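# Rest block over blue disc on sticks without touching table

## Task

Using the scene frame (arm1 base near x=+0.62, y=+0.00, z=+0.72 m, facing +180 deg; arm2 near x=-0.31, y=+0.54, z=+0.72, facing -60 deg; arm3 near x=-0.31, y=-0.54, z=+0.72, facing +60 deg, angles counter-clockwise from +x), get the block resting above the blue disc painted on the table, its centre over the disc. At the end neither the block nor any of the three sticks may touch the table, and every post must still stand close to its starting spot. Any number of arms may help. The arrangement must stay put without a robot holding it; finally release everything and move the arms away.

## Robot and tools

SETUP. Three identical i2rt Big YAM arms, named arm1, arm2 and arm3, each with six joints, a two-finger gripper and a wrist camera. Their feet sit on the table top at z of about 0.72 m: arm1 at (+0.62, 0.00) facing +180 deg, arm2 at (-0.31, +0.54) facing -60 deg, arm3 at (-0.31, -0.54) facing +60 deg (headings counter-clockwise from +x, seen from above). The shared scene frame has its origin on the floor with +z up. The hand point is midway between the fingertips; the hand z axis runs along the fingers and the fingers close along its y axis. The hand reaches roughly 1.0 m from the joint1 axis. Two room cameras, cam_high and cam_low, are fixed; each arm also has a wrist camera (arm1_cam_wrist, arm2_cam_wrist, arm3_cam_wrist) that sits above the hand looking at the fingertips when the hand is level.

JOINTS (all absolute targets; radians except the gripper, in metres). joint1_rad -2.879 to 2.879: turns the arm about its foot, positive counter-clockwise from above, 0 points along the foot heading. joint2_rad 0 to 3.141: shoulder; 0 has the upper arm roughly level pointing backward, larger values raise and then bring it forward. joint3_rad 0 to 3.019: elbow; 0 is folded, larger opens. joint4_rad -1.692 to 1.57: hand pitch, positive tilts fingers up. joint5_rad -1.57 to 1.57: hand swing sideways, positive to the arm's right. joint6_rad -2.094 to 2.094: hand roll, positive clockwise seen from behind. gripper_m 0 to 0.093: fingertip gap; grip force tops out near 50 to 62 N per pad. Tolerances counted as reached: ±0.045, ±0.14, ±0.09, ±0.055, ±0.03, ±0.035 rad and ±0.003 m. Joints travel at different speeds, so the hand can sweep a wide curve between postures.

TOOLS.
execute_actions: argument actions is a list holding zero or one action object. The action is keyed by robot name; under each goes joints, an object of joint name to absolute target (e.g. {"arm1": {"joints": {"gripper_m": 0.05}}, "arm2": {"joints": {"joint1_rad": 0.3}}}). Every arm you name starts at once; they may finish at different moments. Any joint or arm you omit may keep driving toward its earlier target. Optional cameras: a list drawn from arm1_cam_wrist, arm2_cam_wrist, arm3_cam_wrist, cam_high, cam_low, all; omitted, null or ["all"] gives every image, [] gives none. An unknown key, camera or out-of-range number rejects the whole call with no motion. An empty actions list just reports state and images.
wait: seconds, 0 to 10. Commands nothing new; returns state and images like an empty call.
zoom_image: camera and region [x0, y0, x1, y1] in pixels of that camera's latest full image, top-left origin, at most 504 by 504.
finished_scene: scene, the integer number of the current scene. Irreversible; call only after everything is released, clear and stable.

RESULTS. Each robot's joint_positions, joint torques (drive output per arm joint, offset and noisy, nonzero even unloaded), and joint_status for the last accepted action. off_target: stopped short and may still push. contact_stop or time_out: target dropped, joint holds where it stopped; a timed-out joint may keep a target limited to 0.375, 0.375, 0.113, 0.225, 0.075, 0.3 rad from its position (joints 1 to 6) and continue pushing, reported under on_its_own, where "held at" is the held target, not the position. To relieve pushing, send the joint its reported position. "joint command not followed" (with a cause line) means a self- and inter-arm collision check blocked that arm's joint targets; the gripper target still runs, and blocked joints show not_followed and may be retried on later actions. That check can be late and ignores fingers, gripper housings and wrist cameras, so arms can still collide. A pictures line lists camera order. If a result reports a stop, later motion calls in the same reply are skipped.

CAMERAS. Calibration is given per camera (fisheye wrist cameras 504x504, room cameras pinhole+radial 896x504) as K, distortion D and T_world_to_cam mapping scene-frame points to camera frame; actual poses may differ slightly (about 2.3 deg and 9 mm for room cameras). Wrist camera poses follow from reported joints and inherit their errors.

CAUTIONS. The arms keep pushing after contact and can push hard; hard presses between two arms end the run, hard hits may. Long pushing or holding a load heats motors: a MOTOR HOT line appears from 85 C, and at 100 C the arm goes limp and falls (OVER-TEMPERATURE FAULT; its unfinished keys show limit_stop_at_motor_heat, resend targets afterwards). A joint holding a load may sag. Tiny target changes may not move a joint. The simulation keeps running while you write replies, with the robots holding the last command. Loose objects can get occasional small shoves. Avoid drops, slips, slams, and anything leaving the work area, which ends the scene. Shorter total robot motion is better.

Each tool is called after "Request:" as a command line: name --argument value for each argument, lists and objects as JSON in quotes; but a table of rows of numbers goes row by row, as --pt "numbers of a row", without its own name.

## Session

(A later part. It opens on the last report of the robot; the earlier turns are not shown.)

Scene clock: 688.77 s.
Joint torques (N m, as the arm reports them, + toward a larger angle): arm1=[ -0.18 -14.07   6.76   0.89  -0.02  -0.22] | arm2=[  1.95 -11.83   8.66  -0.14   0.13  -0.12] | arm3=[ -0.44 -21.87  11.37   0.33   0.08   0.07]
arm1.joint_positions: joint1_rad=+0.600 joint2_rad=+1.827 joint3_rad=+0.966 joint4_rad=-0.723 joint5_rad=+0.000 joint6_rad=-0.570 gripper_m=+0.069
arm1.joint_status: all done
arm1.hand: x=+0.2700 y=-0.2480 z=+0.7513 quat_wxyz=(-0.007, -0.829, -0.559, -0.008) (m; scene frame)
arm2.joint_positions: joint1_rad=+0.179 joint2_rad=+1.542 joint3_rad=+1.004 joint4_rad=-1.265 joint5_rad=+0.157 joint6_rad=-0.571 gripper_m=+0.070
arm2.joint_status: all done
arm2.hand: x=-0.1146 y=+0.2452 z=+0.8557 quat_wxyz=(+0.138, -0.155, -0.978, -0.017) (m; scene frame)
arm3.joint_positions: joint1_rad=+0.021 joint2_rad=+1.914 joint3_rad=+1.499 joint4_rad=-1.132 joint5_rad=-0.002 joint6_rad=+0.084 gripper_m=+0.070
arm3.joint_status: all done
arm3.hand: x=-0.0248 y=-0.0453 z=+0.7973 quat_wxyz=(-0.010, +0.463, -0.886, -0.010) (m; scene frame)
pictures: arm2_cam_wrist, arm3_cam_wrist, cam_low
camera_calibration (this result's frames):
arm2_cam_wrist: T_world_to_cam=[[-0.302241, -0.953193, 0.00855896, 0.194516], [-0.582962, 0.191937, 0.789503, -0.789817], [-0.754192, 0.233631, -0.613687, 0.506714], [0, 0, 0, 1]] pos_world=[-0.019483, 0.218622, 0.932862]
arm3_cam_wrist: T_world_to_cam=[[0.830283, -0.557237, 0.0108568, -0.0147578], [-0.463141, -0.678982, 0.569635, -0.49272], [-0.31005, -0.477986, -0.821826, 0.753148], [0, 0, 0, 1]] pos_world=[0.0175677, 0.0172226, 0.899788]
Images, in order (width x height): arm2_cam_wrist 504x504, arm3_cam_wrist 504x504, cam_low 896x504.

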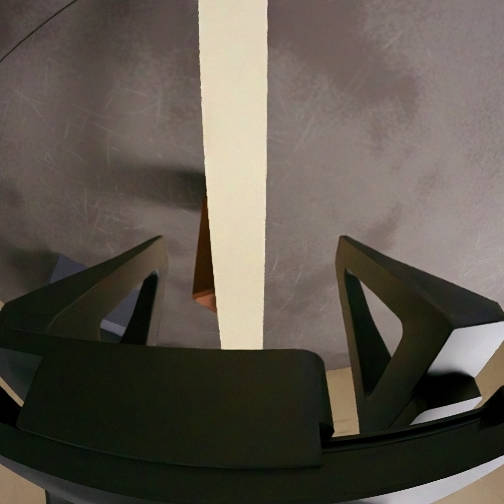

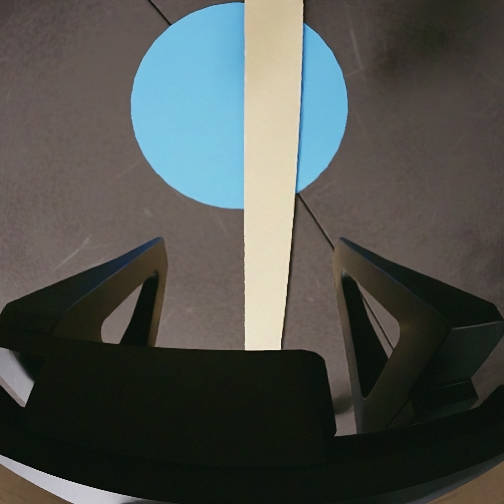

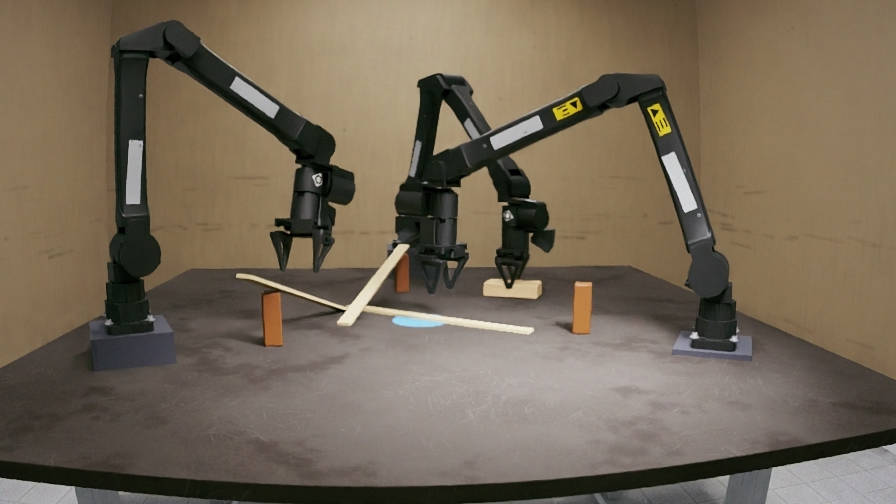

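Request:
execute_actions --actions '[{"arm1":{"joints":{"gripper_m":0.093}},"arm2":{"joints":{"joint2_rad":1.615,"joint3_rad":0.918,"joint4_rad":-1.098}},"arm3":{"joints":{"joint1_rad":-0.008,"joint2_rad":1.985,"joint3_rad":1.437,"joint4_rad":-1.005}}}]' --cameras '["cam_low","arm2_cam_wrist","arm3_cam_wrist"]'

Scene clock: 699.27 s.
Joint torques (N m, as the arm reports them, + toward a larger angle): arm1=[ -0.02 -14.43   6.75   0.84  -0.03  -0.21] | arm2=[  2.06 -12.91   5.75   0.54   0.12  -0.12] | arm3=[  0.   -19.84   7.85   1.05   0.06   0.06]
arm1.joint_positions: joint1_rad=+0.600 joint2_rad=+1.827 joint3_rad=+0.966 joint4_rad=-0.721 joint5_rad=+0.000 joint6_rad=-0.570 gripper_m=+0.093
arm1.joint_status: all done
arm1.hand: x=+0.2696 y=-0.2482 z=+0.7513 quat_wxyz=(-0.007, -0.829, -0.559, -0.007) (m; scene frame)
arm2.joint_positions: joint1_rad=+0.179 joint2_rad=+1.629 joint3_rad=+0.911 joint4_rad=-1.107 joint5_rad=+0.157 joint6_rad=-0.572 gripper_m=+0.070
arm2.joint_status: all done
arm2.hand: x=-0.1223 y=+0.2546 z=+0.7951 quat_wxyz=(+0.146, -0.154, -0.977, -0.024) (m; scene frame)
arm3.joint_positions: joint1_rad=-0.006 joint2_rad=+1.976 joint3_rad=+1.441 joint4_rad=-1.020 joint5_rad=-0.002 joint6_rad=+0.084 gripper_m=+0.070
arm3.joint_status: all done
arm3.hand: x=-0.0130 y=-0.0552 z=+0.7439 quat_wxyz=(-0.007, +0.450, -0.893, -0.007) (m; scene frame)
pictures: arm2_cam_wrist, arm3_cam_wrist, cam_low
camera_calibration (this result's frames):
arm2_cam_wrist: T_world_to_cam=[[-0.301943, -0.953319, -0.00355062, 0.211394], [-0.572529, 0.178356, 0.80025, -0.752087], [-0.76226, 0.243663, -0.599657, 0.446736], [0, 0, 0, 1]] pos_world=[-0.0262339, 0.226812, 0.870496]
arm3_cam_wrist: T_world_to_cam=[[0.81472, -0.579736, 0.0116728, -0.0316025], [-0.479307, -0.661981, 0.576234, -0.467705], [-0.326337, -0.475064, -0.817201, 0.704694], [0, 0, 0, 1]] pos_world=[0.0315404, 0.00684175, 0.845754]
Images, in order (width x height): arm2_cam_wrist 504x504, arm3_cam_wrist 504x504, cam_low 896x504.

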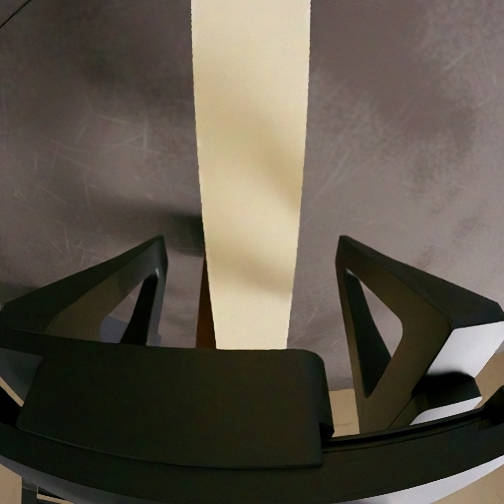

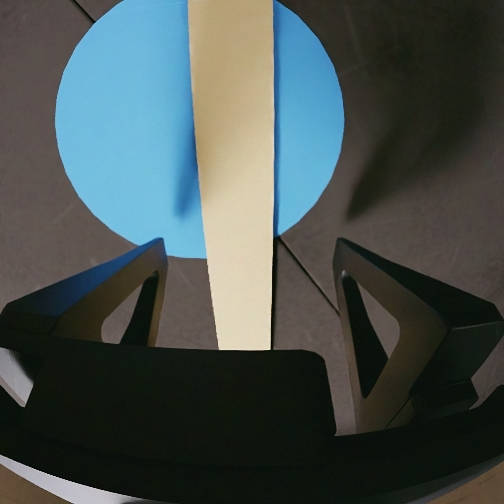

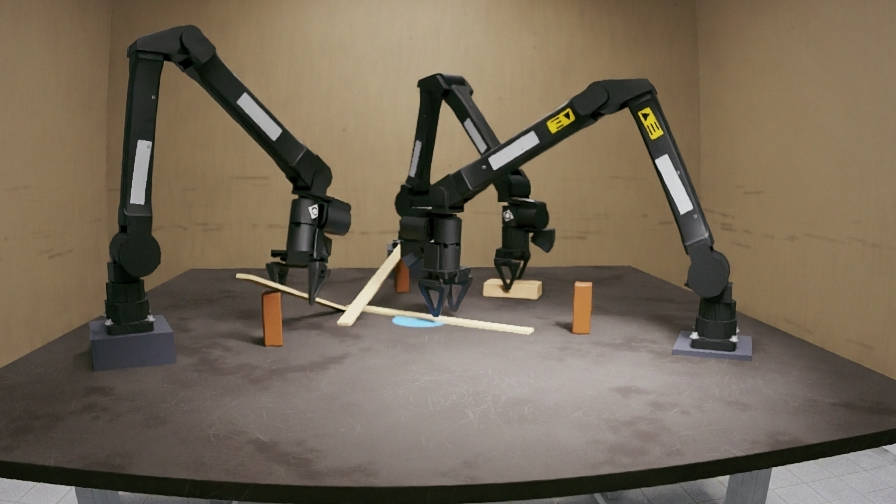

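Request:
execute_actions --actions '[{"arm1":{"joints":{"joint2_rad":1.55,"joint3_rad":1.18,"joint4_rad":-1.26,"joint6_rad":0.13}},"arm2":{"joints":{"gripper_m":0.02}},"arm3":{"joints":{"joint2_rad":2.015,"joint6_rad":0.05,"gripper_m":0.05}}}]' --cameras '["arm3_cam_wrist"]'

Scene clock: 719.67 s.
Joint torques (N m, as the arm reports them, + toward a larger angle): arm1=[ -0.33 -11.32   8.56  -0.27   0.03   0.  ] | arm2=[  1.96 -12.94   5.71   0.52   0.11  -0.12] | arm3=[ -0.2  -18.82   7.8    1.03   0.07  -0.17]
arm1.joint_positions: joint1_rad=+0.600 joint2_rad=+1.543 joint3_rad=+1.167 joint4_rad=-1.250 joint5_rad=+0.000 joint6_rad=+0.119 gripper_m=+0.093
arm1.joint_status: all done
arm1.hand: x=+0.2750 y=-0.2411 z=+0.9325 quat_wxyz=(+0.003, -0.969, -0.246, -0.030) (m; scene frame)
arm2.joint_positions: joint1_rad=+0.179 joint2_rad=+1.629 joint3_rad=+0.911 joint4_rad=-1.107 joint5_rad=+0.158 joint6_rad=-0.572 gripper_m=+0.027
arm2.joint_status: gripper_m off_target (ended at +0.027, target +0.020)
arm2.hand: x=-0.1224 y=+0.2546 z=+0.7951 quat_wxyz=(+0.146, -0.154, -0.977, -0.024) (m; scene frame)
arm3.joint_positions: joint1_rad=-0.006 joint2_rad=+1.989 joint3_rad=+1.441 joint4_rad=-1.020 joint5_rad=-0.002 joint6_rad=+0.061 gripper_m=+0.050
arm3.joint_status: all done
arm3.hand: x=-0.0138 y=-0.0566 z=+0.7368 quat_wxyz=(-0.001, +0.461, -0.888, -0.004) (m; scene frame)
pictures: arm3_cam_wrist
camera_calibration (this result's frames):
arm3_cam_wrist: T_world_to_cam=[[0.827874, -0.560771, 0.0126605, -0.0310756], [-0.4603, -0.666303, 0.586655, -0.472587], [-0.320544, -0.491504, -0.809738, 0.691676], [0, 0, 0, 1]] pos_world=[0.0299072, 0.00764959, 0.837715]
Images, in order (width x height): arm3_cam_wrist 504x504.

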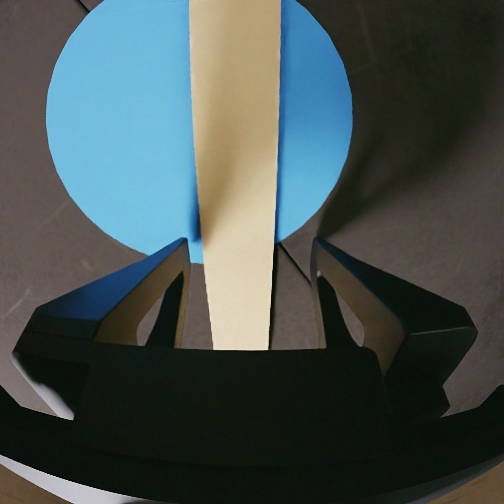

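Request:
execute_actions --actions '[{"arm1":{"joints":{"joint1_rad":-0.19,"gripper_m":0.07}},"arm2":{"joints":{"joint2_rad":1.25,"joint5_rad":0}},"arm3":{"joints":{"joint2_rad":2.032,"joint1_rad":0.012}}}]' --cameras '[]'

Request:
execute_actions --actions '[{"arm1":{"joints":{"joint2_rad":1.715,"joint3_rad":1.155}},"arm3":{"joints":{"gripper_m":0.02}}}]'

Scene clock: 730.93 s.
Joint torques (N m, as the arm reports them, + toward a larger angle): arm1=[  0.49 -11.46   8.45  -0.26  -0.02   0.  ] | arm2=[ 2.03 -8.33  7.63  1.21 -0.19 -0.12] | arm3=[  0.64 -18.64   7.77   0.95  -0.09  -0.17]
arm1.joint_positions: joint1_rad=-0.189 joint2_rad=+1.543 joint3_rad=+1.167 joint4_rad=-1.250 joint5_rad=+0.000 joint6_rad=+0.122 gripper_m=+0.070
arm1.joint_status: all done
arm1.hand: x=+0.2045 y=+0.0744 z=+0.9283 quat_wxyz=(-0.005, -0.989, +0.147, -0.034) (m; scene frame)
arm2.joint_positions: joint1_rad=+0.179 joint2_rad=+1.250 joint3_rad=+0.911 joint4_rad=-1.106 joint5_rad=+0.002 joint6_rad=-0.572 gripper_m=+0.027
arm2.joint_status: all done
arm2.hand: x=-0.0891 y=+0.2561 z=+0.9181 quat_wxyz=(-0.046, -0.165, -0.984, +0.046) (m; scene frame)
arm3.joint_positions: joint1_rad=+0.006 joint2_rad=+2.002 joint3_rad=+1.441 joint4_rad=-1.018 joint5_rad=+0.001 joint6_rad=+0.061 gripper_m=+0.050
arm3.joint_status: all done
arm3.hand: x=-0.0198 y=-0.0543 z=+0.7300 quat_wxyz=(+0.002, +0.466, -0.885, +0.001) (m; scene frame)
pictures: none
No camera images: the call's "cameras" was empty. Leave "cameras" out to get every camera's image.

Scene clock: 731.97 s.
Joint torques (N m, as the arm reports them, + toward a larger angle): arm1=[  0.54 -14.68   7.43  -0.72  -0.01   0.  ] | arm2=[ 2.2  -8.32  7.65  1.19 -0.19 -0.11] | arm3=[  0.61 -18.51   7.76   0.95  -0.06  -0.16]
arm1.joint_positions: joint1_rad=-0.189 joint2_rad=+1.734 joint3_rad=+1.140 joint4_rad=-1.252 joint5_rad=+0.000 joint6_rad=+0.122 gripper_m=+0.070
arm1.joint_status: all done
arm1.hand: x=+0.2256 y=+0.0699 z=+0.8463 quat_wxyz=(-0.008, -0.979, +0.145, -0.142) (m; scene frame)
arm2.joint_positions: joint1_rad=+0.179 joint2_rad=+1.250 joint3_rad=+0.911 joint4_rad=-1.106 joint5_rad=+0.002 joint6_rad=-0.572 gripper_m=+0.027
arm2.joint_status: not commanded
arm2.hand: x=-0.0891 y=+0.2561 z=+0.9181 quat_wxyz=(-0.046, -0.165, -0.984, +0.046) (m; scene frame)
arm3.joint_positions: joint1_rad=+0.006 joint2_rad=+2.002 joint3_rad=+1.441 joint4_rad=-1.018 joint5_rad=+0.001 joint6_rad=+0.061 gripper_m=+0.027
arm3.joint_status: gripper_m off_target (ended at +0.027, target +0.020)
arm3.hand: x=-0.0199 y=-0.0542 z=+0.7300 quat_wxyz=(+0.002, +0.466, -0.885, +0.000) (m; scene frame)
pictures: arm1_cam_wrist, arm2_cam_wrist, arm3_cam_wrist, cam_high, cam_low
camera_calibration (this result's frames):
arm1_cam_wrist: T_world_to_cam=[[0.279098, 0.96003, 0.0211232, -0.148138], [0.576712, -0.185168, 0.795686, -0.786919], [0.767794, -0.209893, -0.605341, 0.473352], [0, 0, 0, 1]] pos_world=[0.131734, 0.0958574, 0.915809]
arm2_cam_wrist: T_world_to_cam=[[-0.322786, -0.943276, 0.0777116, 0.144234], [-0.806164, 0.317026, 0.499594, -0.612104], [-0.495892, 0.0986139, -0.862767, 0.847964], [0, 0, 0, 1]] pos_world=[-0.0264009, 0.246484, 1.02619]
arm3_cam_wrist: T_world_to_cam=[[0.834925, -0.550125, 0.0162052, -0.026546], [-0.450191, -0.665724, 0.595096, -0.475747], [-0.316589, -0.504156, -0.803491, 0.680208], [0, 0, 0, 1]] pos_world=[0.0233335, 0.011611, 0.830086]
Images, in order (width x height): arm1_cam_wrist 504x504, arm2_cam_wrist 504x504, arm3_cam_wrist 504x504, cam_high 896x504, cam_low 896x504.

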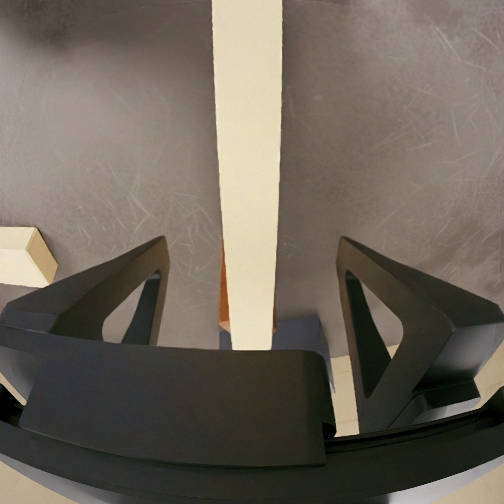

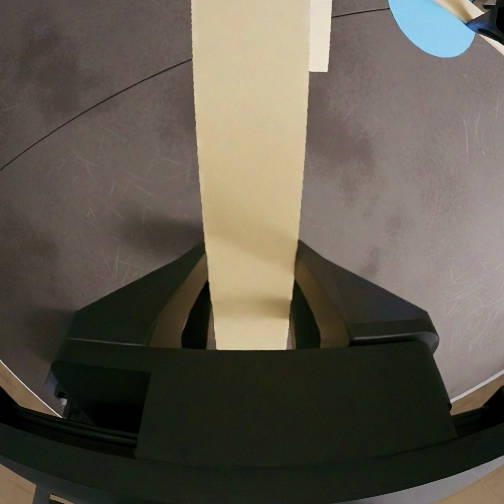

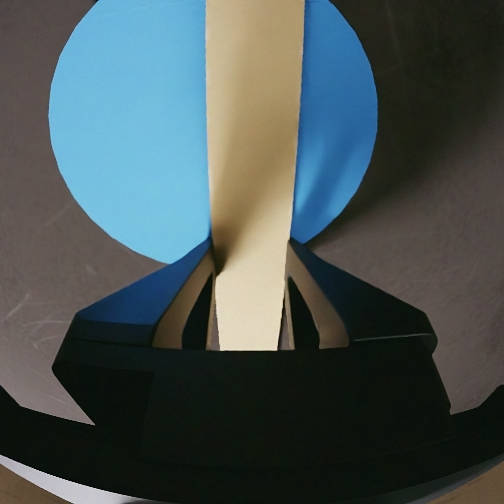

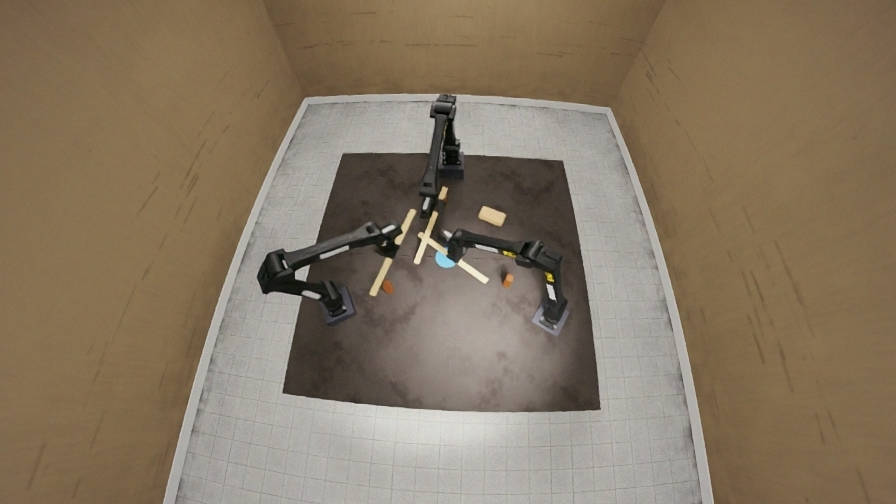

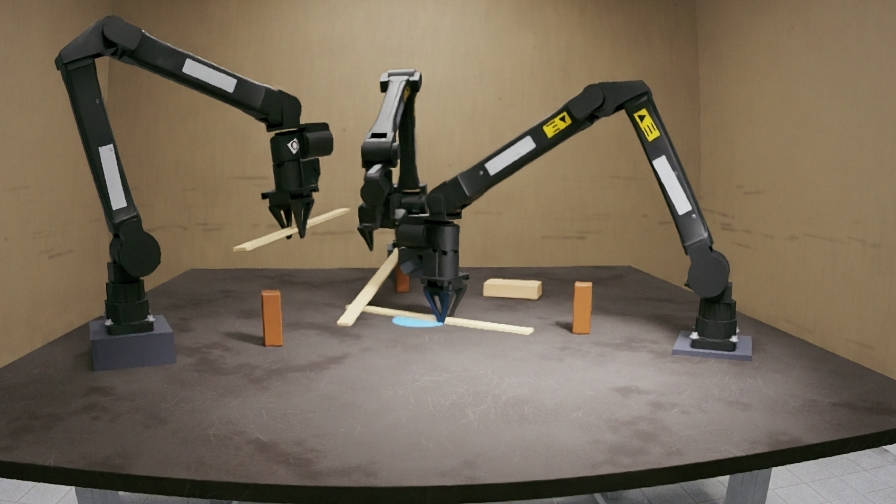

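Request:
execute_actions --actions '[{"arm1":{"joints":{"joint2_rad":1.815,"joint3_rad":1.105,"joint4_rad":-1.10}},"arm2":{"joints":{"joint1_rad":0.5}}}]' --cameras '["arm1_cam_wrist"]'

Request:
execute_actions --actions '[{"arm1":{"joints":{"gripper_m":0.02}}}]' --cameras '[]'

Scene clock: 745.60 s.
Joint torques (N m, as the arm reports them, + toward a larger angle): arm1=[  0.4  -14.     6.24   0.19  -0.01   0.  ] | arm2=[ 1.83 -8.51  7.66  1.2  -0.08 -0.1 ] | arm3=[  0.62 -18.56   7.76   0.9   -0.07  -0.16]
arm1.joint_positions: joint1_rad=-0.189 joint2_rad=+1.820 joint3_rad=+1.097 joint4_rad=-1.110 joint5_rad=+0.000 joint6_rad=+0.122 gripper_m=+0.070
arm1.joint_status: all done
arm1.hand: x=+0.2223 y=+0.0700 z=+0.7940 quat_wxyz=(-0.008, -0.980, +0.145, -0.136) (m; scene frame)
arm2.joint_positions: joint1_rad=+0.498 joint2_rad=+1.250 joint3_rad=+0.911 joint4_rad=-1.106 joint5_rad=+0.000 joint6_rad=-0.573 gripper_m=+0.027
arm2.joint_status: all done
arm2.hand: x=-0.0116 y=+0.3399 z=+0.9176 quat_wxyz=(-0.053, -0.006, -0.998, +0.038) (m; scene frame)
arm3.joint_positions: joint1_rad=+0.006 joint2_rad=+2.002 joint3_rad=+1.441 joint4_rad=-1.018 joint5_rad=+0.001 joint6_rad=+0.061 gripper_m=+0.027
arm3.joint_status: not commanded
arm3.hand: x=-0.0199 y=-0.0542 z=+0.7300 quat_wxyz=(+0.002, +0.466, -0.885, +0.000) (m; scene frame)
pictures: arm1_cam_wrist
camera_calibration (this result's frames):
arm1_cam_wrist: T_world_to_cam=[[0.279475, 0.959951, 0.0197021, -0.145144], [0.586805, -0.187009, 0.787837, -0.739289], [0.75997, -0.20862, -0.615568, 0.45401], [0, 0, 0, 1]] pos_world=[0.129349, 0.0957933, 0.864773]
Images, in order (width x height): arm1_cam_wrist 504x504.

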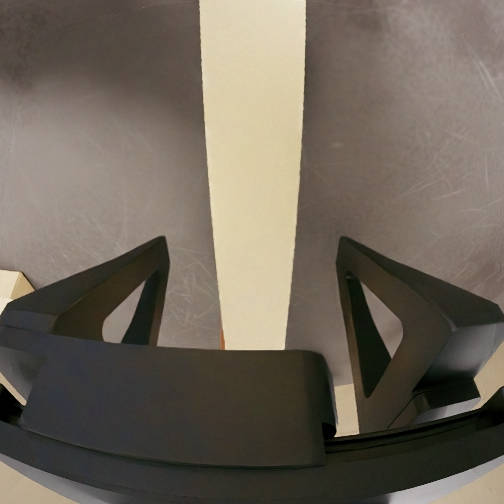

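Scene clock: 746.20 s.
Joint torques (N m, as the arm reports them, + toward a larger angle): arm1=[  0.48 -13.77   6.25   0.18  -0.01   0.  ] | arm2=[ 1.43 -8.4   7.64  1.2  -0.09 -0.1 ] | arm3=[  0.6  -18.56   7.73   0.92  -0.07  -0.16]
arm1.joint_positions: joint1_rad=-0.189 joint2_rad=+1.820 joint3_rad=+1.097 joint4_rad=-1.109 joint5_rad=+0.000 joint6_rad=+0.122 gripper_m=+0.027
arm1.joint_status: gripper_m off_target (ended at +0.027, target +0.020)
arm1.hand: x=+0.2223 y=+0.0700 z=+0.7940 quat_wxyz=(-0.008, -0.980, +0.145, -0.136) (m; scene frame)
arm2.joint_positions: joint1_rad=+0.498 joint2_rad=+1.250 joint3_rad=+0.911 joint4_rad=-1.106 joint5_rad=+0.000 joint6_rad=-0.573 gripper_m=+0.027
arm2.joint_status: not commanded
arm2.hand: x=-0.0116 y=+0.3399 z=+0.9176 quat_wxyz=(-0.053, -0.006, -0.998, +0.038) (m; scene frame)
arm3.joint_positions: joint1_rad=+0.006 joint2_rad=+2.002 joint3_rad=+1.441 joint4_rad=-1.018 joint5_rad=+0.001 joint6_rad=+0.061 gripper_m=+0.027
arm3.joint_status: not commanded
arm3.hand: x=-0.0199 y=-0.0542 z=+0.7300 quat_wxyz=(+0.002, +0.466, -0.885, +0.000) (m; scene frame)
pictures: none
No camera images: the call's "cameras" was empty. Leave "cameras" out to get every camera's image.

Request:
execute_actions --actions '[{"arm1":{"joints":{"joint2_rad":1.3}}}]' --cameras '[]'

Request:
execute_actions --actions '[{"arm3":{"joints":{"joint2_rad":1.72,"joint6_rad":-0.197,"joint1_rad":0.04}}}]' --cameras '[]'

Request:
execute_actions --actions '[{"arm3":{"joints":{"joint2_rad":1.41,"joint3_rad":1.085,"joint4_rad":-1.058}}}]' --cameras '["cam_high","cam_low","arm3_cam_wrist"]'

Request:
zoom_image --camera "cam_high" --region '[370, 180, 530, 310]'

Scene clock: 767.27 s.
Joint torques (N m, as the arm reports them, + toward a larger angle): arm1=[ 0.29 -9.73  9.69  1.07  0.   -0.01] | arm2=[ 1.49 -8.44  7.62  1.15 -0.08 -0.1 ] | arm3=[  0.69 -18.56   7.75   0.93  -0.06  -0.15]
arm1.joint_positions: joint1_rad=-0.189 joint2_rad=+1.293 joint3_rad=+1.088 joint4_rad=-1.108 joint5_rad=+0.000 joint6_rad=+0.122 gripper_m=+0.027
arm1.joint_status: all done
arm1.hand: x=+0.2046 y=+0.0751 z=+1.0013 quat_wxyz=(-0.001, -0.982, +0.146, +0.123) (m; scene frame)
arm2.joint_positions: joint1_rad=+0.498 joint2_rad=+1.250 joint3_rad=+0.911 joint4_rad=-1.106 joint5_rad=+0.000 joint6_rad=-0.573 gripper_m=+0.027
arm2.joint_status: not commanded
arm2.hand: x=-0.0116 y=+0.3399 z=+0.9176 quat_wxyz=(-0.053, -0.006, -0.998, +0.038) (m; scene frame)
arm3.joint_positions: joint1_rad=+0.006 joint2_rad=+2.002 joint3_rad=+1.441 joint4_rad=-1.018 joint5_rad=+0.001 joint6_rad=+0.061 gripper_m=+0.027
arm3.joint_status: not commanded
arm3.hand: x=-0.0199 y=-0.0542 z=+0.7300 quat_wxyz=(+0.002, +0.466, -0.885, +0.000) (m; scene frame)
pictures: none
No camera images: the call's "cameras" was empty. Leave "cameras" out to get every camera's image.

Scene clock: 768.53 s.
Joint torques (N m, as the arm reports them, + toward a larger angle): arm1=[ 0.17 -8.97  9.61  1.12 -0.01 -0.01] | arm2=[ 1.47 -8.33  7.62  1.16 -0.08 -0.1 ] | arm3=[  0.16 -16.91  10.32   1.6   -0.09  -0.16]
arm1.joint_positions: joint1_rad=-0.189 joint2_rad=+1.293 joint3_rad=+1.088 joint4_rad=-1.108 joint5_rad=+0.000 joint6_rad=+0.122 gripper_m=+0.027
arm1.joint_status: not commanded
arm1.hand: x=+0.2046 y=+0.0751 z=+1.0013 quat_wxyz=(-0.001, -0.982, +0.146, +0.123) (m; scene frame)
arm2.joint_positions: joint1_rad=+0.498 joint2_rad=+1.250 joint3_rad=+0.911 joint4_rad=-1.106 joint5_rad=+0.000 joint6_rad=-0.573 gripper_m=+0.027
arm2.joint_status: not commanded
arm2.hand: x=-0.0116 y=+0.3399 z=+0.9176 quat_wxyz=(-0.053, -0.006, -0.998, +0.038) (m; scene frame)
arm3.joint_positions: joint1_rad=+0.040 joint2_rad=+1.702 joint3_rad=+1.429 joint4_rad=-1.018 joint5_rad=+0.001 joint6_rad=-0.186 gripper_m=+0.027
arm3.joint_status: all done
arm3.hand: x=-0.0309 y=-0.0353 z=+0.8909 quat_wxyz=(-0.128, +0.579, -0.803, -0.061) (m; scene frame)
pictures: none
No camera images: the call's "cameras" was empty. Leave "cameras" out to get every camera's image.

Scene clock: 769.73 s.
Joint torques (N m, as the arm reports them, + toward a larger angle): arm1=[ 0.35 -9.12  9.6   1.11 -0.01 -0.02] | arm2=[ 1.5  -8.37  7.65  1.16 -0.08 -0.1 ] | arm3=[  0.15 -13.02   8.69   0.61  -0.08  -0.16]
arm1.joint_positions: joint1_rad=-0.189 joint2_rad=+1.293 joint3_rad=+1.088 joint4_rad=-1.108 joint5_rad=+0.000 joint6_rad=+0.122 gripper_m=+0.027
arm1.joint_status: not commanded
arm1.hand: x=+0.2046 y=+0.0751 z=+1.0013 quat_wxyz=(-0.001, -0.982, +0.146, +0.123) (m; scene frame)
arm2.joint_positions: joint1_rad=+0.498 joint2_rad=+1.250 joint3_rad=+0.911 joint4_rad=-1.106 joint5_rad=+0.000 joint6_rad=-0.573 gripper_m=+0.027
arm2.joint_status: not commanded
arm2.hand: x=-0.0116 y=+0.3399 z=+0.9176 quat_wxyz=(-0.053, -0.006, -0.998, +0.038) (m; scene frame)
arm3.joint_positions: joint1_rad=+0.040 joint2_rad=+1.409 joint3_rad=+1.094 joint4_rad=-1.053 joint5_rad=+0.001 joint6_rad=-0.186 gripper_m=+0.027
arm3.joint_status: all done
arm3.hand: x=-0.0959 y=-0.1526 z=+0.8884 quat_wxyz=(-0.093, +0.582, -0.806, -0.045) (m; scene frame)
pictures: arm3_cam_wrist, cam_high, cam_low
camera_calibration (this result's frames):
arm3_cam_wrist: T_world_to_cam=[[0.950906, -0.304153, 0.0571673, -0.0074713], [-0.29956, -0.8582, 0.416841, -0.526265], [-0.0777222, -0.413502, -0.90718, 0.862694], [0, 0, 0, 1]] pos_world=[-0.0834929, -0.0971875, 1.00241]
Images, in order (width x height): arm3_cam_wrist 504x504, cam_high 896x504, cam_low 896x504.

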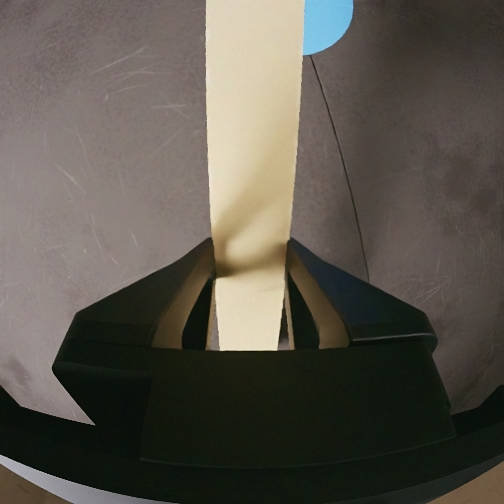

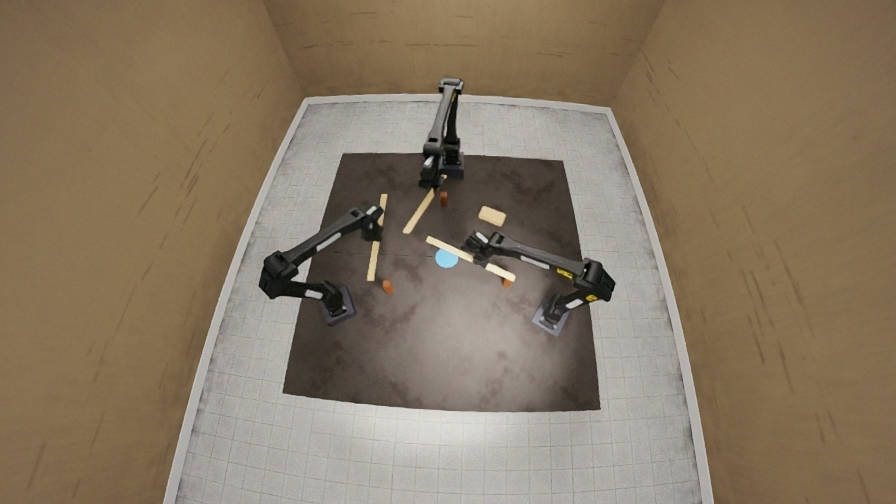

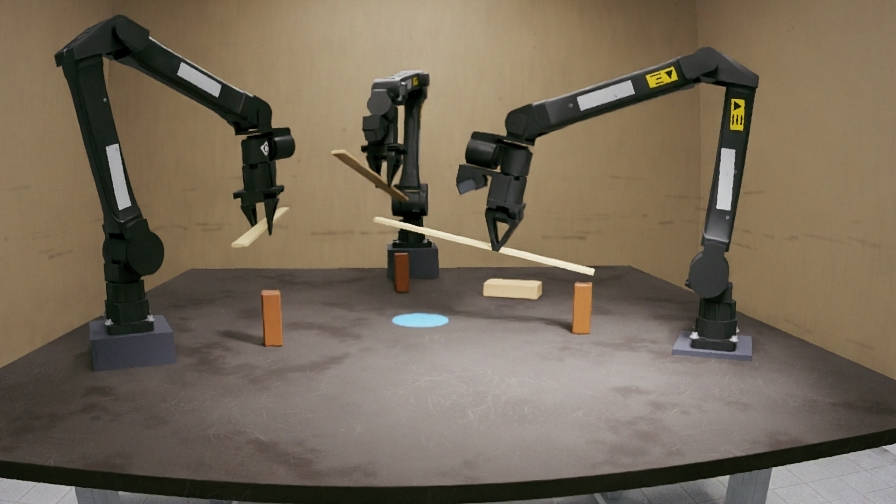

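Region (370, 180, 530, 310) of cam_high's 896x504 image, scaled by 3.150, with more detail than that image has; it fills the top 410 rows of this view, and the rest is white.

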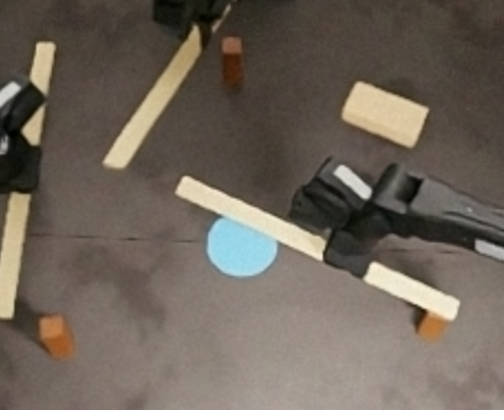

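Request:
execute_actions --actions '[]'

Scene clock: 803.47 s.
Joint torques (N m, as the arm reports them, + toward a larger angle): arm1=[ 0.53 -9.13  9.61  1.17 -0.01  0.  ] | arm2=[ 1.44 -8.44  7.63  1.18 -0.08 -0.1 ] | arm3=[ -0.01 -13.21   8.68   0.6   -0.08  -0.18]
arm1.joint_positions: joint1_rad=-0.189 joint2_rad=+1.293 joint3_rad=+1.088 joint4_rad=-1.108 joint5_rad=+0.000 joint6_rad=+0.122 gripper_m=+0.027
arm1.joint_status: not commanded
arm1.hand: x=+0.2046 y=+0.0751 z=+1.0013 quat_wxyz=(-0.001, -0.982, +0.146, +0.123) (m; scene frame)
arm2.joint_positions: joint1_rad=+0.498 joint2_rad=+1.250 joint3_rad=+0.911 joint4_rad=-1.106 joint5_rad=+0.000 joint6_rad=-0.573 gripper_m=+0.027
arm2.joint_status: not commanded
arm2.hand: x=-0.0116 y=+0.3399 z=+0.9176 quat_wxyz=(-0.053, -0.006, -0.998, +0.038) (m; scene frame)
arm3.joint_positions: joint1_rad=+0.040 joint2_rad=+1.409 joint3_rad=+1.094 joint4_rad=-1.053 joint5_rad=+0.001 joint6_rad=-0.186 gripper_m=+0.027
arm3.joint_status: all done
arm3.hand: x=-0.0959 y=-0.1526 z=+0.8884 quat_wxyz=(-0.093, +0.582, -0.806, -0.045) (m; scene frame)
pictures: arm1_cam_wrist, arm2_cam_wrist, arm3_cam_wrist, cam_high, cam_low
camera_calibration (this result's frames):
arm1_cam_wrist: T_world_to_cam=[[0.279256, 0.959438, -0.0386547, -0.0906104], [0.89188, -0.244257, 0.380643, -0.541574], [0.355761, -0.140772, -0.923914, 0.982467], [0, 0, 0, 1]] pos_world=[0.158799, 0.0929559, 1.11036]
arm2_cam_wrist: T_world_to_cam=[[-0.00924264, -0.997076, 0.0758598, 0.271995], [-0.864679, 0.0460723, 0.500208, -0.485112], [-0.50224, -0.0609711, -0.862576, 0.931628], [0, 0, 0, 1]] pos_world=[0.050949, 0.350352, 1.02562]
arm3_cam_wrist: T_world_to_cam=[[0.950906, -0.304153, 0.0571673, -0.0074713], [-0.29956, -0.8582, 0.416841, -0.526265], [-0.0777222, -0.413502, -0.90718, 0.862694], [0, 0, 0, 1]] pos_world=[-0.0834929, -0.0971875, 1.00241]
Images, in order (width x height): arm1_cam_wrist 504x504, arm2_cam_wrist 504x504, arm3_cam_wrist 504x504, cam_high 896x504, cam_low 896x504.

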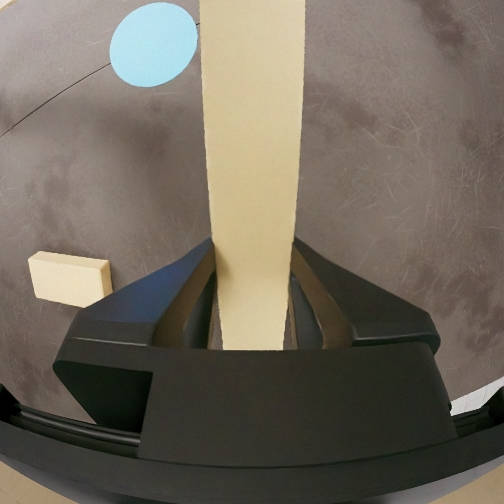

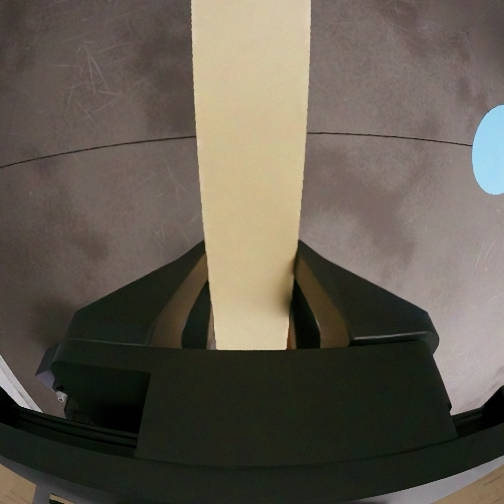

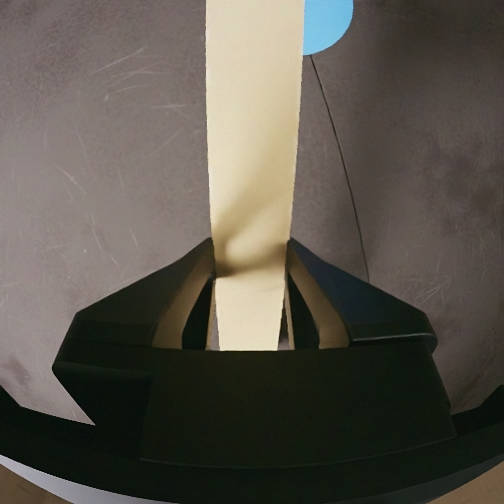

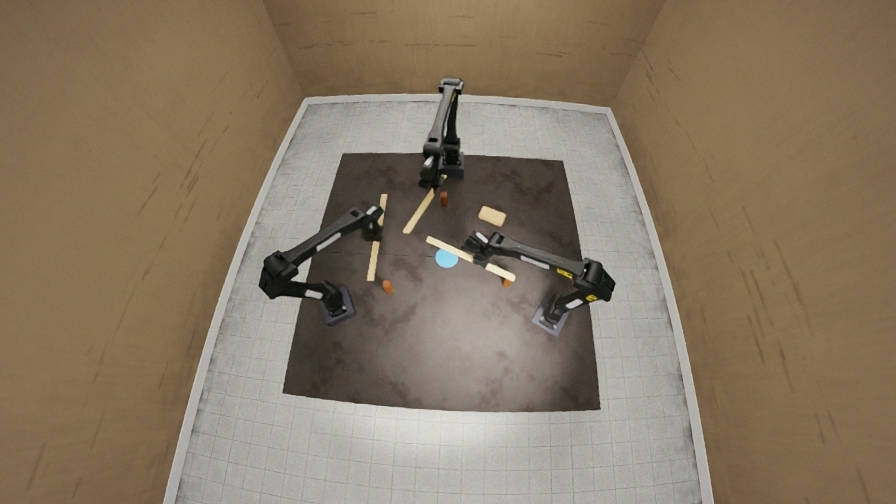

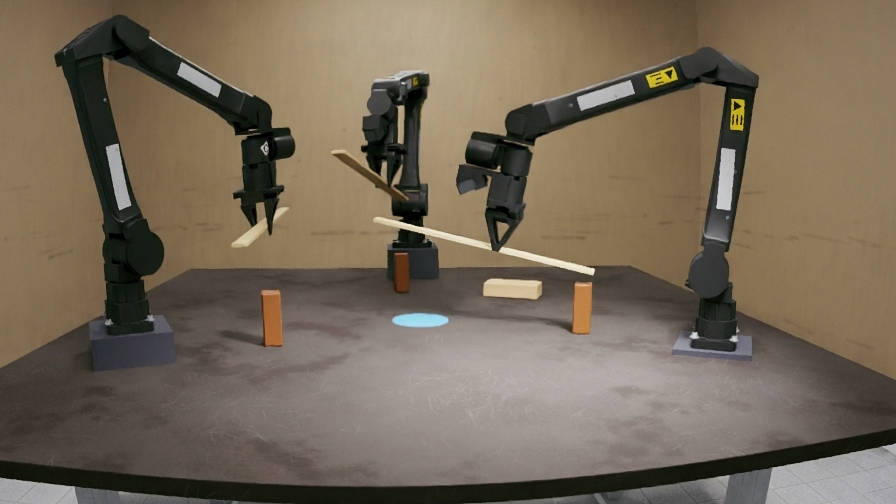

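Request:
execute_actions --actions '[{"arm1":{"joints":{"joint2_rad":1.37,"joint3_rad":0.96,"joint4_rad":-0.945}}}]' --cameras '["cam_low"]'

Request:
execute_actions --actions '[{"arm1":{"joints":{"joint1_rad":-0.02,"joint6_rad":-0.21}}}]' --cameras '["cam_low","cam_high","arm1_cam_wrist","arm3_cam_wrist"]'

Scene clock: 831.33 s.
Joint torques (N m, as the arm reports them, + toward a larger angle): arm1=[  0.31 -11.07   9.26   1.25   0.    -0.02] | arm2=[ 1.5  -8.38  7.66  1.18 -0.08 -0.1 ] | arm3=[  0.08 -13.15   8.75   0.63  -0.09  -0.16]
arm1.joint_positions: joint1_rad=-0.189 joint2_rad=+1.385 joint3_rad=+0.936 joint4_rad=-0.959 joint5_rad=+0.000 joint6_rad=+0.122 gripper_m=+0.027
arm1.joint_status: all done
arm1.hand: x=+0.2225 y=+0.0711 z=+0.9106 quat_wxyz=(-0.003, -0.986, +0.147, +0.076) (m; scene frame)
arm2.joint_positions: joint1_rad=+0.498 joint2_rad=+1.250 joint3_rad=+0.911 joint4_rad=-1.106 joint5_rad=+0.000 joint6_rad=-0.573 gripper_m=+0.027
arm2.joint_status: not commanded
arm2.hand: x=-0.0116 y=+0.3399 z=+0.9176 quat_wxyz=(-0.053, -0.006, -0.998, +0.038) (m; scene frame)
arm3.joint_positions: joint1_rad=+0.040 joint2_rad=+1.409 joint3_rad=+1.094 joint4_rad=-1.053 joint5_rad=+0.001 joint6_rad=-0.186 gripper_m=+0.027
arm3.joint_status: not commanded
arm3.hand: x=-0.0959 y=-0.1526 z=+0.8884 quat_wxyz=(-0.093, +0.582, -0.806, -0.045) (m; scene frame)
pictures: cam_low
Images, in order (width x height): cam_low 896x504.

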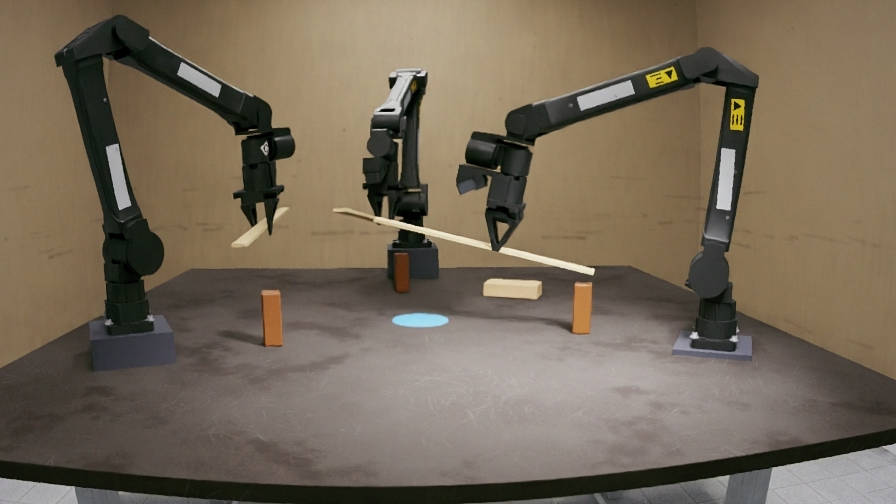

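Scene clock: 832.70 s.
Joint torques (N m, as the arm reports them, + toward a larger angle): arm1=[  0.02 -10.82   9.41   1.23  -0.01  -0.2 ] | arm2=[ 1.58 -8.42  7.64  1.2  -0.09 -0.09] | arm3=[  0.   -13.16   8.72   0.61  -0.08  -0.16]
arm1.joint_positions: joint1_rad=-0.013 joint2_rad=+1.385 joint3_rad=+0.936 joint4_rad=-0.959 joint5_rad=+0.000 joint6_rad=-0.200 gripper_m=+0.027
arm1.joint_status: all done
arm1.hand: x=+0.2164 y=+0.0006 z=+0.9113 quat_wxyz=(+0.002, -0.992, -0.100, +0.077) (m; scene frame)
arm2.joint_positions: joint1_rad=+0.498 joint2_rad=+1.250 joint3_rad=+0.911 joint4_rad=-1.106 joint5_rad=+0.000 joint6_rad=-0.573 gripper_m=+0.027
arm2.joint_status: not commanded
arm2.hand: x=-0.0116 y=+0.3399 z=+0.9176 quat_wxyz=(-0.053, -0.006, -0.998, +0.038) (m; scene frame)
arm3.joint_positions: joint1_rad=+0.040 joint2_rad=+1.409 joint3_rad=+1.094 joint4_rad=-1.053 joint5_rad=+0.001 joint6_rad=-0.186 gripper_m=+0.027
arm3.joint_status: not commanded
arm3.hand: x=-0.0959 y=-0.1526 z=+0.8884 quat_wxyz=(-0.093, +0.582, -0.806, -0.045) (m; scene frame)
pictures: arm1_cam_wrist, arm3_cam_wrist, cam_high, cam_low
camera_calibration (this result's frames):
arm1_cam_wrist: T_world_to_cam=[[-0.206063, 0.978371, 0.0181299, 0.0272609], [0.868617, 0.174352, 0.463795, -0.607034], [0.450603, 0.111319, -0.885757, 0.829199], [0, 0, 0, 1]] pos_world=[0.159259, -0.013139, 1.01551]
arm3_cam_wrist: T_world_to_cam=[[0.950906, -0.304153, 0.0571673, -0.0074713], [-0.29956, -0.8582, 0.416841, -0.526265], [-0.0777222, -0.413502, -0.90718, 0.862694], [0, 0, 0, 1]] pos_world=[-0.0834929, -0.0971875, 1.00241]
Images, in order (width x height): arm1_cam_wrist 504x504, arm3_cam_wrist 504x504, cam_high 896x504, cam_low 896x504.

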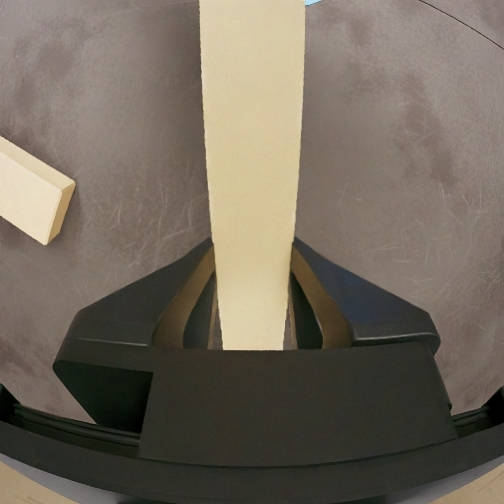

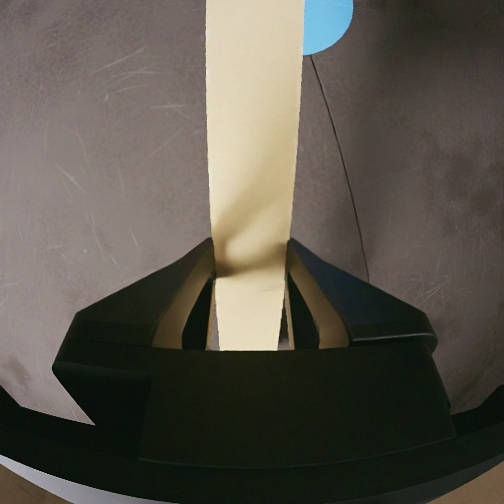

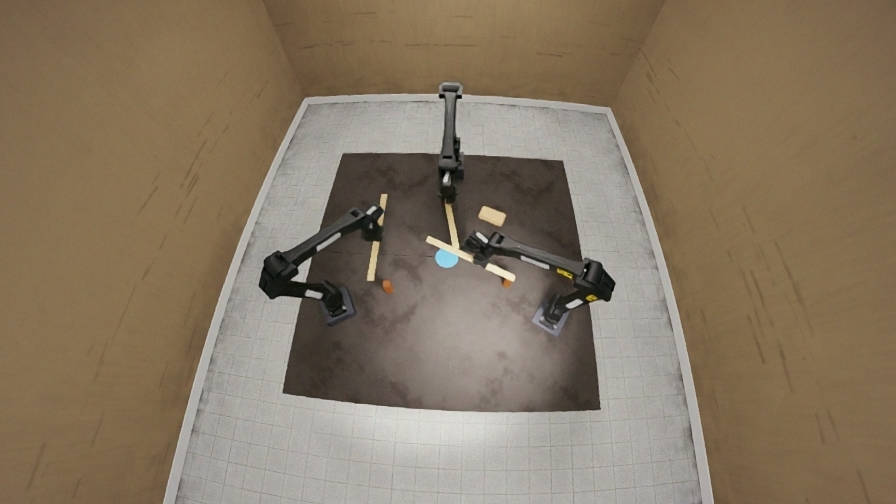

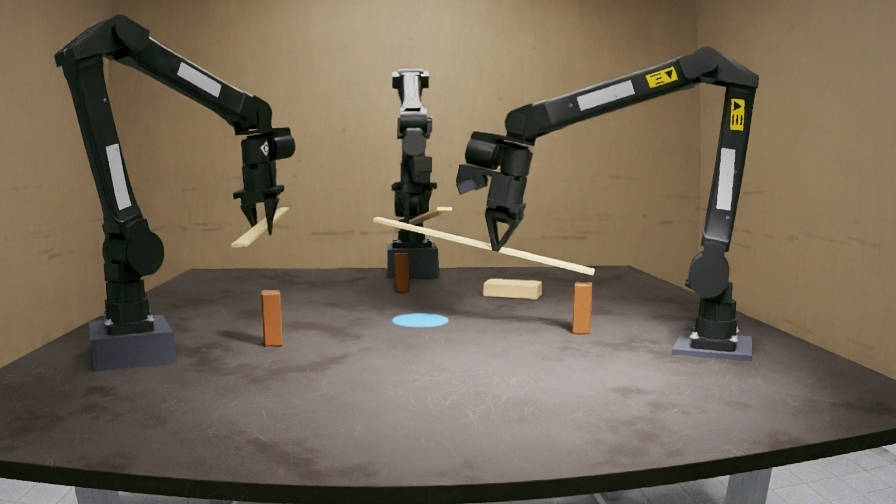

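Request:
execute_actions --actions '[{"arm1":{"joints":{"joint1_rad":-0.03,"joint2_rad":1.435,"joint3_rad":0.895,"joint4_rad":-0.795}}}]' --cameras '["cam_low","cam_high"]'

Request:
zoom_image --camera "cam_low" --region '[340, 170, 620, 340]'

Request:
zoom_image --camera "cam_high" --region '[360, 170, 540, 310]'

Scene clock: 842.70 s.
Joint torques (N m, as the arm reports them, + toward a larger angle): arm1=[ -0.34 -10.92   8.15   1.32  -0.01  -0.21] | arm2=[ 1.41 -8.37  7.66  1.21 -0.09 -0.1 ] | arm3=[  0.12 -13.16   8.66   0.63  -0.08  -0.16]
arm1.joint_positions: joint1_rad=-0.016 joint2_rad=+1.439 joint3_rad=+0.882 joint4_rad=-0.810 joint5_rad=+0.000 joint6_rad=-0.200 gripper_m=+0.027
arm1.joint_status: all done
arm1.hand: x=+0.2059 y=+0.0012 z=+0.8764 quat_wxyz=(+0.004, -0.990, -0.099, +0.097) (m; scene frame)
arm2.joint_positions: joint1_rad=+0.498 joint2_rad=+1.250 joint3_rad=+0.911 joint4_rad=-1.106 joint5_rad=+0.000 joint6_rad=-0.573 gripper_m=+0.027
arm2.joint_status: not commanded
arm2.hand: x=-0.0116 y=+0.3399 z=+0.9176 quat_wxyz=(-0.053, -0.006, -0.998, +0.038) (m; scene frame)
arm3.joint_positions: joint1_rad=+0.040 joint2_rad=+1.409 joint3_rad=+1.094 joint4_rad=-1.053 joint5_rad=+0.001 joint6_rad=-0.186 gripper_m=+0.027
arm3.joint_status: not commanded
arm3.hand: x=-0.0959 y=-0.1526 z=+0.8884 quat_wxyz=(-0.093, +0.582, -0.806, -0.045) (m; scene frame)
pictures: cam_high, cam_low
Images, in order (width x height): cam_high 896x504, cam_low 896x504.

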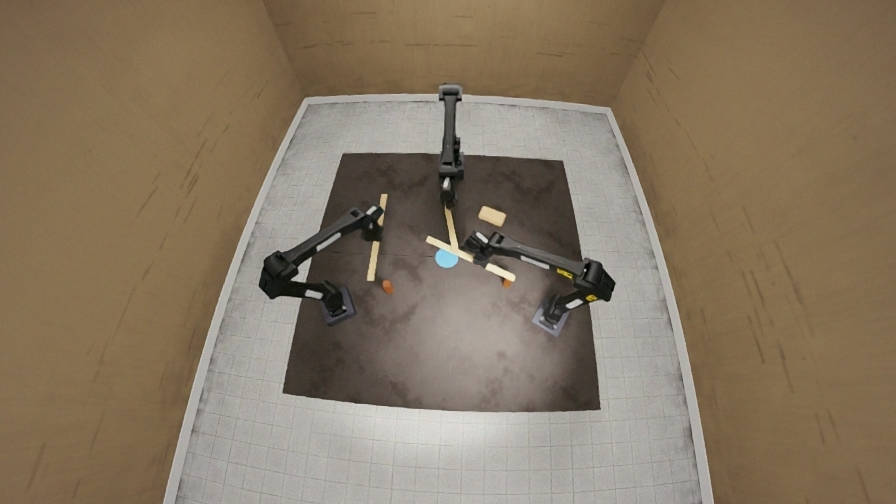

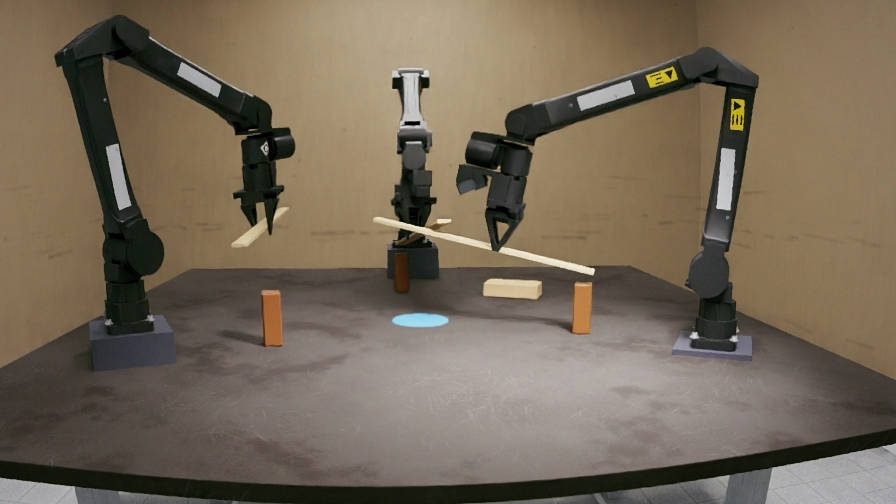

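Region (340, 170, 620, 340) of cam_low's 896x504 image, scaled by 1.800, with more detail than that image has; it fills the top 306 rows of this view, and the rest is white.

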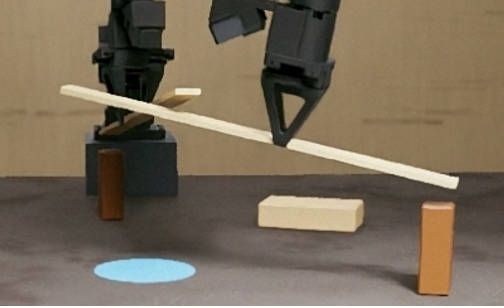

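Region (360, 170, 540, 310) of cam_high's 896x504 image, scaled by 2.800, with more detail than that image has.

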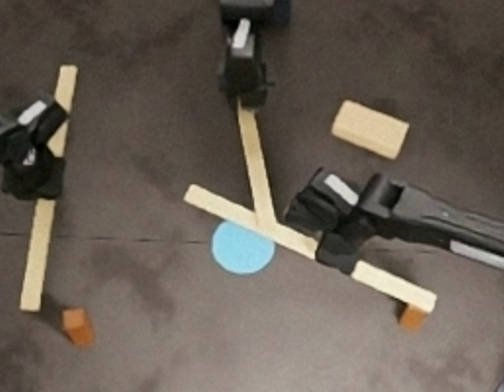

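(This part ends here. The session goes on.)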